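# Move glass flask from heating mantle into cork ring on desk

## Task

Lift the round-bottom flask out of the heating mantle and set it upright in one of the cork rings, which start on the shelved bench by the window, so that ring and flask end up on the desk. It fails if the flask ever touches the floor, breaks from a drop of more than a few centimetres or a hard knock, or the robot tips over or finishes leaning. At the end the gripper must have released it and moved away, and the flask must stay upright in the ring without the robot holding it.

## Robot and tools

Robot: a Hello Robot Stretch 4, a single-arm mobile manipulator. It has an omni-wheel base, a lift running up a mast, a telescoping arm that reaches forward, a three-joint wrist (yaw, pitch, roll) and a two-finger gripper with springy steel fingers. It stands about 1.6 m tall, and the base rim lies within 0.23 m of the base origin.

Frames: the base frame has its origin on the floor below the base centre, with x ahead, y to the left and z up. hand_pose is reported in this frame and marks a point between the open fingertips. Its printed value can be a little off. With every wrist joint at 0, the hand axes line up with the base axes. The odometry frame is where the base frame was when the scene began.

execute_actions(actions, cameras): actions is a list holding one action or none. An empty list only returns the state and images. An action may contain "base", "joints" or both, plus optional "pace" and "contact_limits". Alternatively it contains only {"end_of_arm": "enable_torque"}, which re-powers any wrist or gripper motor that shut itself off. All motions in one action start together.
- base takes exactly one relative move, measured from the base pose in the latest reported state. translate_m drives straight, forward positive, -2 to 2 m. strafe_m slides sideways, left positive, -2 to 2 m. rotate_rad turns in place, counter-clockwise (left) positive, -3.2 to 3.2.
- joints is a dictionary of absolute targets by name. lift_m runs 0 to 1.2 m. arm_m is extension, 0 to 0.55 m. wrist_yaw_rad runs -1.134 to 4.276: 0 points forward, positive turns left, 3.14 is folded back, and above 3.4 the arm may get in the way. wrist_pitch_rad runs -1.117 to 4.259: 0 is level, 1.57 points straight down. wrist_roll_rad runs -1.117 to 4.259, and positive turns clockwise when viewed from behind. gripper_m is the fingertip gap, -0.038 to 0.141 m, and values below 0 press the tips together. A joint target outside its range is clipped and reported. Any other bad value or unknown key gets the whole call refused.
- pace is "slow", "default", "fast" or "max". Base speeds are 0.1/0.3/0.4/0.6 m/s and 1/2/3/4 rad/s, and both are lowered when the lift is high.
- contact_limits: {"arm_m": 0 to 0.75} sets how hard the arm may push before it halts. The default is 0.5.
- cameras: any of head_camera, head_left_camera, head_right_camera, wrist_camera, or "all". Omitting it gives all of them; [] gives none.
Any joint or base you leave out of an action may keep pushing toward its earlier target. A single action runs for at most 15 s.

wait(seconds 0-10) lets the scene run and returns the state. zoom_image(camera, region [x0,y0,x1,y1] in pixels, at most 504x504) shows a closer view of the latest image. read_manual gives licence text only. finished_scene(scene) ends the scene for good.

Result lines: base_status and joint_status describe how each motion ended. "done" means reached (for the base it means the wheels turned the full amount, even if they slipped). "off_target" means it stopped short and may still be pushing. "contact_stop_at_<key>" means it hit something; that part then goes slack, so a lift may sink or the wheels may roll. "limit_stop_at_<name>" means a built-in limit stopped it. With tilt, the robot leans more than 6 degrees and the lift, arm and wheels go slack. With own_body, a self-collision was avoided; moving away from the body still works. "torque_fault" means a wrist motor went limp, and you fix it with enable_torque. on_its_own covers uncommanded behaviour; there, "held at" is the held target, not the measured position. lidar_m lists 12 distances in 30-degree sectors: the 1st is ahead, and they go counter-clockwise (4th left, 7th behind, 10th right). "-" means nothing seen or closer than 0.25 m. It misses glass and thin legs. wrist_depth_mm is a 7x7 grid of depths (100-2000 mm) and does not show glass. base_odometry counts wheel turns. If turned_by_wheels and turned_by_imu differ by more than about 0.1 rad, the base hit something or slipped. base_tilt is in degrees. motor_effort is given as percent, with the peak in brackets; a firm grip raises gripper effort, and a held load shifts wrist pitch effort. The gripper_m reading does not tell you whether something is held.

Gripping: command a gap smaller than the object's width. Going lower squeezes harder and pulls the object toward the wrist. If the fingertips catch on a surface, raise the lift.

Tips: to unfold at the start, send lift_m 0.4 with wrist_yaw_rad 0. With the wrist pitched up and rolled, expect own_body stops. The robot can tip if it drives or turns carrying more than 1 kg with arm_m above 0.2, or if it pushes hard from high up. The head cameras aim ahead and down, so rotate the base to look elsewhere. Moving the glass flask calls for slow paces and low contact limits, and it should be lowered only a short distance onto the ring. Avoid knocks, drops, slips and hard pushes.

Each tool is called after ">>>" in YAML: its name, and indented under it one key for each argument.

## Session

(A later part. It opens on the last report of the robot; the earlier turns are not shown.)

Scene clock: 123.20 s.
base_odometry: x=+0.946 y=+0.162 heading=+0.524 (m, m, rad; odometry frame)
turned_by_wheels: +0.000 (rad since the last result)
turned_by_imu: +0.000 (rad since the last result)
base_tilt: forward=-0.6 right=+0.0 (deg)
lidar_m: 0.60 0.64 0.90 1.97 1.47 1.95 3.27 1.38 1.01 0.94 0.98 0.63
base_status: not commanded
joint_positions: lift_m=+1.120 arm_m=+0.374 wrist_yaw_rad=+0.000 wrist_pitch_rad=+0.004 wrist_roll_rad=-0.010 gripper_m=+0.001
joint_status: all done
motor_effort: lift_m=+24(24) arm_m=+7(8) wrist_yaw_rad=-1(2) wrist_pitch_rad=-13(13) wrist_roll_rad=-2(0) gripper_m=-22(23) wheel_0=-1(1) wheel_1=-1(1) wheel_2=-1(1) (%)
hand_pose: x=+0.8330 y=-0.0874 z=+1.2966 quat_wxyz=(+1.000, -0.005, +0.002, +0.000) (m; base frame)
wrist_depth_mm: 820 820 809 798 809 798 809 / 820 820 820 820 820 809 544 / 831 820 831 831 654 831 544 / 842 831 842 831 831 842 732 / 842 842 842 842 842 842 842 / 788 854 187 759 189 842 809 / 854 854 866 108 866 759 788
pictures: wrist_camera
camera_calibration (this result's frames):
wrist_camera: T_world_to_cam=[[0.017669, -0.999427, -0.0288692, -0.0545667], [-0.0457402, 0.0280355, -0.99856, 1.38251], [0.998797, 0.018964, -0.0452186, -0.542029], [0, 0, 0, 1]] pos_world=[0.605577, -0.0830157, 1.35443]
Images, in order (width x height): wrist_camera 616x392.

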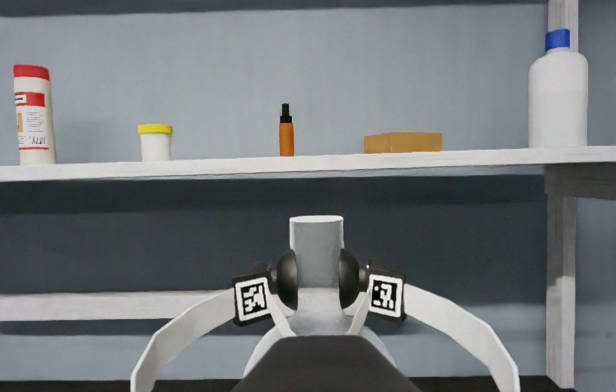

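>>> execute_actions:
  actions:
    - {"joints":{"arm_m":0.01},"base":{"translate_m":-1.15}}
  cameras: []

>>> execute_actions:
  actions:
    - {"base":{"rotate_rad":1.57}}
  cameras: []

>>> execute_actions:
  actions:
    - {"base":{"translate_m":0.8}}
  cameras: ["head_camera","head_right_camera"]

Scene clock: 139.47 s.
base_odometry: x=-0.050 y=-0.413 heading=+0.523 (m, m, rad; odometry frame)
turned_by_wheels: +0.000 (rad since the last result)
turned_by_imu: +0.006 (rad since the last result)
base_tilt: forward=-0.6 right=+0.1 (deg)
lidar_m: 1.75 1.86 1.43 1.36 1.41 1.47 1.39 1.46 0.99 0.94 1.00 1.32
base_status: done
joint_positions: lift_m=+1.120 arm_m=+0.011 wrist_yaw_rad=+0.000 wrist_pitch_rad=+0.005 wrist_roll_rad=-0.010 gripper_m=+0.001
joint_status: all done
motor_effort: lift_m=+22(24) arm_m=-8(8) wrist_yaw_rad=-2(2) wrist_pitch_rad=-14(15) wrist_roll_rad=-1(2) gripper_m=-22(21) wheel_0=+0(10) wheel_1=+0(7) wheel_2=-2(8) (%)
hand_pose: x=+0.4708 y=-0.0874 z=+1.2966 quat_wxyz=(+1.000, -0.005, +0.002, +0.000) (m; base frame)
wrist_depth_mm: - - - - - - - / - - - - - - - / - - - - - - - / - - - - - - - / - - - 1756 - - - / - 1661 187 1921 188 - - / - - - 108 - - -
pictures: none
No camera images: the call's "cameras" was empty. Leave "cameras" out to get every camera's image.

Scene clock: 142.00 s.
base_odometry: x=-0.050 y=-0.413 heading=+2.093 (m, m, rad; odometry frame)
turned_by_wheels: +1.570 (rad since the last result)
turned_by_imu: +1.580 (rad since the last result)
base_tilt: forward=-0.6 right=+0.0 (deg)
lidar_m: 1.31 1.36 1.45 1.39 1.48 1.02 0.96 0.98 1.37 1.74 1.83 1.43
base_status: done
joint_positions: lift_m=+1.120 arm_m=+0.011 wrist_yaw_rad=+0.000 wrist_pitch_rad=+0.004 wrist_roll_rad=-0.010 gripper_m=+0.001
joint_status: not commanded
motor_effort: lift_m=+22(23) arm_m=-8(8) wrist_yaw_rad=-1(0) wrist_pitch_rad=-13(14) wrist_roll_rad=+1(1) gripper_m=-24(24) wheel_0=+0(5) wheel_1=+0(3) wheel_2=-1(5) (%)
hand_pose: x=+0.4708 y=-0.0874 z=+1.2967 quat_wxyz=(+1.000, -0.005, +0.002, +0.000) (m; base frame)
wrist_depth_mm: 1921 1921 1983 1983 1863 1863 1863 / 1921 1921 1983 1921 1921 1921 1921 / 1983 1983 1983 1983 1921 1921 1983 / 1983 - 1983 1921 1983 1983 1921 / 1983 1983 - 1983 1921 1983 1983 / 1983 1308 187 1229 188 1336 1983 / - - - 108 1576 1983 -
pictures: none
No camera images: the call's "cameras" was empty. Leave "cameras" out to get every camera's image.

Scene clock: 146.13 s.
base_odometry: x=-0.449 y=+0.281 heading=+2.094 (m, m, rad; odometry frame)
turned_by_wheels: +0.000 (rad since the last result)
turned_by_imu: -0.002 (rad since the last result)
base_tilt: forward=-0.6 right=+0.0 (deg)
lidar_m: 0.54 0.55 0.80 1.40 1.46 2.05 1.78 1.84 1.84 1.75 0.84 0.56
base_status: done
joint_positions: lift_m=+1.120 arm_m=+0.011 wrist_yaw_rad=+0.000 wrist_pitch_rad=+0.004 wrist_roll_rad=-0.010 gripper_m=+0.001
joint_status: not commanded
motor_effort: lift_m=+22(22) arm_m=-8(8) wrist_yaw_rad=-3(0) wrist_pitch_rad=-13(15) wrist_roll_rad=+0(1) gripper_m=-21(21) wheel_0=+1(4) wheel_1=+1(8) wheel_2=+2(9) (%)
hand_pose: x=+0.4708 y=-0.0874 z=+1.2967 quat_wxyz=(+1.000, -0.005, +0.002, +0.000) (m; base frame)
wrist_depth_mm: 1118 1098 1118 1118 1118 1098 1118 / 1118 1138 1118 1118 1118 1118 1118 / 1118 1138 1138 1138 1138 1118 1118 / 1138 1118 1138 1138 1160 1160 1138 / 1160 1160 1160 1138 1160 1160 1138 / 1160 1182 187 976 188 1078 1160 / 831 778 809 108 809 699 759
pictures: head_camera, head_right_camera
Images, in order (width x height): head_camera 420x560, head_right_camera 420x672.

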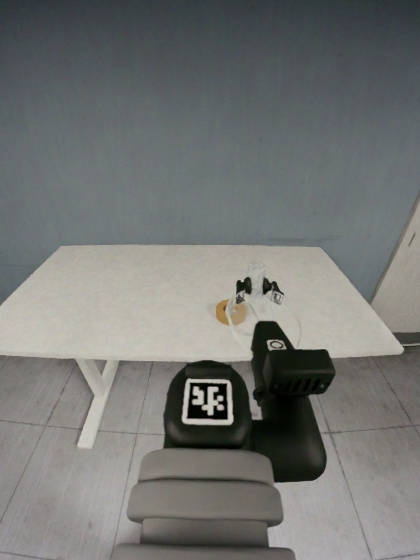

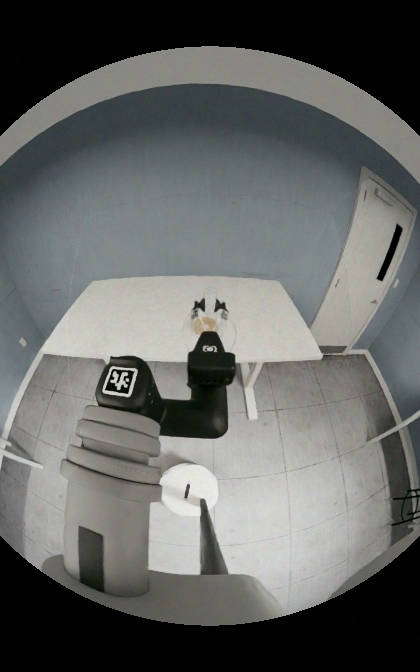

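>>> execute_actions:
  actions:
    - {"base":{"strafe_m":0.012},"joints":{"arm_m":0.268}}
  cameras: []

>>> execute_actions:
  actions:
    - {"joints":{"lift_m":0.955},"pace":"slow"}
  cameras: []

>>> execute_actions:
  actions:
    - {"joints":{"lift_m":0.942},"pace":"slow"}
  cameras: []

Scene clock: 154.47 s.
base_odometry: x=-0.460 y=+0.275 heading=+2.093 (m, m, rad; odometry frame)
turned_by_wheels: +0.000 (rad since the last result)
turned_by_imu: +0.001 (rad since the last result)
base_tilt: forward=-0.6 right=+0.0 (deg)
lidar_m: 0.52 0.56 0.77 1.41 1.44 2.00 1.77 1.82 1.87 1.75 0.81 0.58
base_status: done
joint_positions: lift_m=+1.120 arm_m=+0.267 wrist_yaw_rad=+0.000 wrist_pitch_rad=+0.004 wrist_roll_rad=-0.010 gripper_m=+0.001
joint_status: all done
motor_effort: lift_m=+22(22) arm_m=+8(5) wrist_yaw_rad=+0(2) wrist_pitch_rad=-12(13) wrist_roll_rad=-1(0) gripper_m=-22(21) wheel_0=-1(8) wheel_1=+0(8) wheel_2=+0(4) (%)
hand_pose: x=+0.7260 y=-0.0874 z=+1.2967 quat_wxyz=(+1.000, -0.005, +0.002, +0.000) (m; base frame)
wrist_depth_mm: 866 866 854 854 866 854 854 / 866 854 854 866 854 866 854 / 878 878 866 866 866 866 878 / 878 891 878 866 878 891 891 / 891 891 891 904 891 891 891 / 891 891 187 891 189 904 904 / 831 778 798 108 798 691 759
pictures: none
No camera images: the call's "cameras" was empty. Leave "cameras" out to get every camera's image.

Scene clock: 156.60 s.
base_odometry: x=-0.460 y=+0.275 heading=+2.093 (m, m, rad; odometry frame)
turned_by_wheels: +0.000 (rad since the last result)
turned_by_imu: +0.000 (rad since the last result)
base_tilt: forward=-0.6 right=+0.0 (deg)
lidar_m: 0.54 0.55 0.78 1.40 1.46 2.00 1.77 1.82 1.85 1.78 0.82 0.59
base_status: not commanded
joint_positions: lift_m=+0.955 arm_m=+0.267 wrist_yaw_rad=+0.000 wrist_pitch_rad=+0.004 wrist_roll_rad=-0.010 gripper_m=+0.001
joint_status: all done
motor_effort: lift_m=+16(21) arm_m=+8(8) wrist_yaw_rad=-1(1) wrist_pitch_rad=-13(12) wrist_roll_rad=-1(0) gripper_m=-19(24) wheel_0=+0(0) wheel_1=+0(0) wheel_2=+0(0) (%)
hand_pose: x=+0.7260 y=-0.0874 z=+1.1322 quat_wxyz=(+1.000, -0.005, +0.002, +0.000) (m; base frame)
wrist_depth_mm: 854 866 866 854 854 854 854 / 866 866 866 854 854 866 866 / 878 866 878 878 878 878 866 / 878 878 878 866 878 878 866 / 891 891 878 891 878 891 878 / 707 699 187 569 188 634 621 / 488 452 473 108 473 410 449
pictures: none
No camera images: the call's "cameras" was empty. Leave "cameras" out to get every camera's image.

Scene clock: 157.40 s.
base_odometry: x=-0.460 y=+0.275 heading=+2.093 (m, m, rad; odometry frame)
turned_by_wheels: +0.000 (rad since the last result)
turned_by_imu: +0.000 (rad since the last result)
base_tilt: forward=-0.6 right=+0.0 (deg)
lidar_m: 0.53 0.56 0.76 1.41 1.43 2.01 1.79 1.83 1.86 1.77 0.82 0.58
base_status: not commanded
joint_positions: lift_m=+0.942 arm_m=+0.267 wrist_yaw_rad=+0.000 wrist_pitch_rad=+0.004 wrist_roll_rad=-0.010 gripper_m=+0.001
joint_status: all done
motor_effort: lift_m=+16(15) arm_m=+8(8) wrist_yaw_rad=-2(3) wrist_pitch_rad=-12(13) wrist_roll_rad=+1(1) gripper_m=-23(24) wheel_0=-1(1) wheel_1=+0(0) wheel_2=+0(0) (%)
hand_pose: x=+0.7260 y=-0.0874 z=+1.1192 quat_wxyz=(+1.000, -0.005, +0.002, +0.000) (m; base frame)
wrist_depth_mm: 854 854 854 866 854 866 842 / 866 866 866 866 866 866 866 / 878 878 878 866 866 878 866 / 891 891 891 878 878 878 878 / 891 891 878 878 891 891 891 / 668 654 187 535 189 597 585 / 462 430 449 108 449 387 427
pictures: none
No camera images: the call's "cameras" was empty. Leave "cameras" out to get every camera's image.

>>> execute_actions:
  actions:
    - {"joints":{"lift_m":0.933},"pace":"slow"}
  cameras: []

Scene clock: 159.80 s.
base_odometry: x=-0.460 y=+0.275 heading=+2.093 (m, m, rad; odometry frame)
turned_by_wheels: +0.000 (rad since the last result)
turned_by_imu: +0.000 (rad since the last result)
base_tilt: forward=-0.6 right=+0.1 (deg)
lidar_m: 0.54 0.58 0.77 1.40 1.42 2.00 1.77 1.81 1.87 1.78 0.78 0.59
base_status: not commanded
joint_positions: lift_m=+0.933 arm_m=+0.267 wrist_yaw_rad=+0.000 wrist_pitch_rad=-0.004 wrist_roll_rad=-0.010 gripper_m=+0.001
joint_status: all done
motor_effort: lift_m=+13(16) arm_m=+8(8) wrist_yaw_rad=-1(2) wrist_pitch_rad=+9(14) wrist_roll_rad=+0(1) gripper_m=-21(23) wheel_0=-1(0) wheel_1=+0(0) wheel_2=+0(0) (%)
hand_pose: x=+0.7260 y=-0.0874 z=+1.1127 quat_wxyz=(+1.000, -0.005, -0.002, +0.000) (m; base frame)
wrist_depth_mm: 866 854 866 854 866 854 854 / 866 866 866 866 878 866 866 / 866 878 878 878 878 866 866 / 878 878 891 878 878 878 878 / 878 891 891 891 878 891 866 / 676 661 187 544 189 603 597 / 462 430 449 108 445 404 427
pictures: none
No camera images: the call's "cameras" was empty. Leave "cameras" out to get every camera's image.

>>> execute_actions:
  actions:
    - {"joints":{"gripper_m":0.1,"lift_m":0.937},"pace":"slow"}
  cameras: ["wrist_camera"]

>>> execute_actions:
  actions:
    - {"joints":{"arm_m":0.01}}
  cameras: ["wrist_camera"]

Scene clock: 169.50 s.
base_odometry: x=-0.460 y=+0.275 heading=+2.093 (m, m, rad; odometry frame)
turned_by_wheels: +0.000 (rad since the last result)
turned_by_imu: +0.001 (rad since the last result)
base_tilt: forward=-0.6 right=+0.0 (deg)
lidar_m: 0.54 0.56 0.78 1.40 1.44 2.03 1.76 1.81 1.85 1.79 0.81 0.57
base_status: not commanded
joint_positions: lift_m=+0.937 arm_m=+0.267 wrist_yaw_rad=+0.000 wrist_pitch_rad=+0.002 wrist_roll_rad=-0.010 gripper_m=+0.100
joint_status: all done
motor_effort: lift_m=+22(22) arm_m=+8(8) wrist_yaw_rad=+0(2) wrist_pitch_rad=-6(10) wrist_roll_rad=+0(3) gripper_m=-1(21) wheel_0=-1(0) wheel_1=+0(0) wheel_2=+0(0) (%)
hand_pose: x=+0.7260 y=-0.0874 z=+1.1145 quat_wxyz=(+1.000, -0.005, +0.001, +0.000) (m; base frame)
wrist_depth_mm: 854 866 866 866 866 854 854 / 866 866 866 866 866 854 878 / 878 866 866 866 878 878 866 / 878 878 878 878 878 878 878 / 891 878 891 878 878 878 878 / 661 654 199 615 521 544 580 / 459 424 445 108 442 421 418
pictures: wrist_camera
camera_calibration (this result's frames):
wrist_camera: T_world_to_cam=[[0.0176693, -0.999428, -0.0288281, -0.0580008], [-0.0432148, 0.0280423, -0.998672, 1.19402], [0.99891, 0.0188917, -0.0426946, -0.446244], [0, 0, 0, 1]] pos_world=[0.498381, -0.0830203, 1.17171]
Images, in order (width x height): wrist_camera 616x392.

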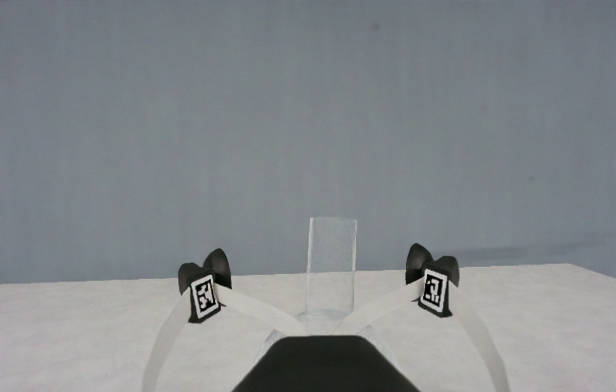

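Scene clock: 171.40 s.
base_odometry: x=-0.460 y=+0.275 heading=+2.093 (m, m, rad; odometry frame)
turned_by_wheels: +0.000 (rad since the last result)
turned_by_imu: +0.000 (rad since the last result)
base_tilt: forward=-0.6 right=+0.1 (deg)
lidar_m: 0.52 0.55 0.77 1.41 1.44 1.97 1.76 1.82 1.87 1.76 0.80 0.57
base_status: not commanded
joint_positions: lift_m=+0.937 arm_m=+0.011 wrist_yaw_rad=+0.000 wrist_pitch_rad=+0.002 wrist_roll_rad=-0.010 gripper_m=+0.100
joint_status: all done
motor_effort: lift_m=+22(22) arm_m=-8(7) wrist_yaw_rad=+1(1) wrist_pitch_rad=-5(7) wrist_roll_rad=-1(2) gripper_m=+0(1) wheel_0=+0(0) wheel_1=+0(0) wheel_2=+0(0) (%)
hand_pose: x=+0.4708 y=-0.0874 z=+1.1143 quat_wxyz=(+1.000, -0.005, +0.001, +0.000) (m; base frame)
wrist_depth_mm: 1118 1118 1118 1098 1098 1098 1118 / 1138 1118 1138 1138 1138 1118 1118 / 1118 1138 1118 1138 1138 1118 1118 / 1138 1160 1138 1160 1160 1160 1138 / 1160 1160 1138 1078 1025 1008 1118 / 668 654 199 539 521 549 585 / 455 427 445 108 442 421 424
pictures: wrist_camera
camera_calibration (this result's frames):
wrist_camera: T_world_to_cam=[[0.0174797, -0.999431, -0.0288375, -0.0534471], [-0.0437507, 0.0280497, -0.998649, 1.18306], [0.99889, 0.0187177, -0.0432355, -0.190746], [0, 0, 0, 1]] pos_world=[0.243228, -0.0830309, 1.17168]
Images, in order (width x height): wrist_camera 616x392.

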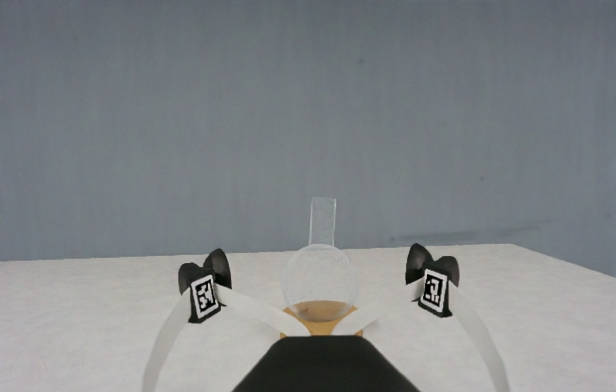

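>>> finished_scene:
  scene: 2

The scene is finished: the task was done.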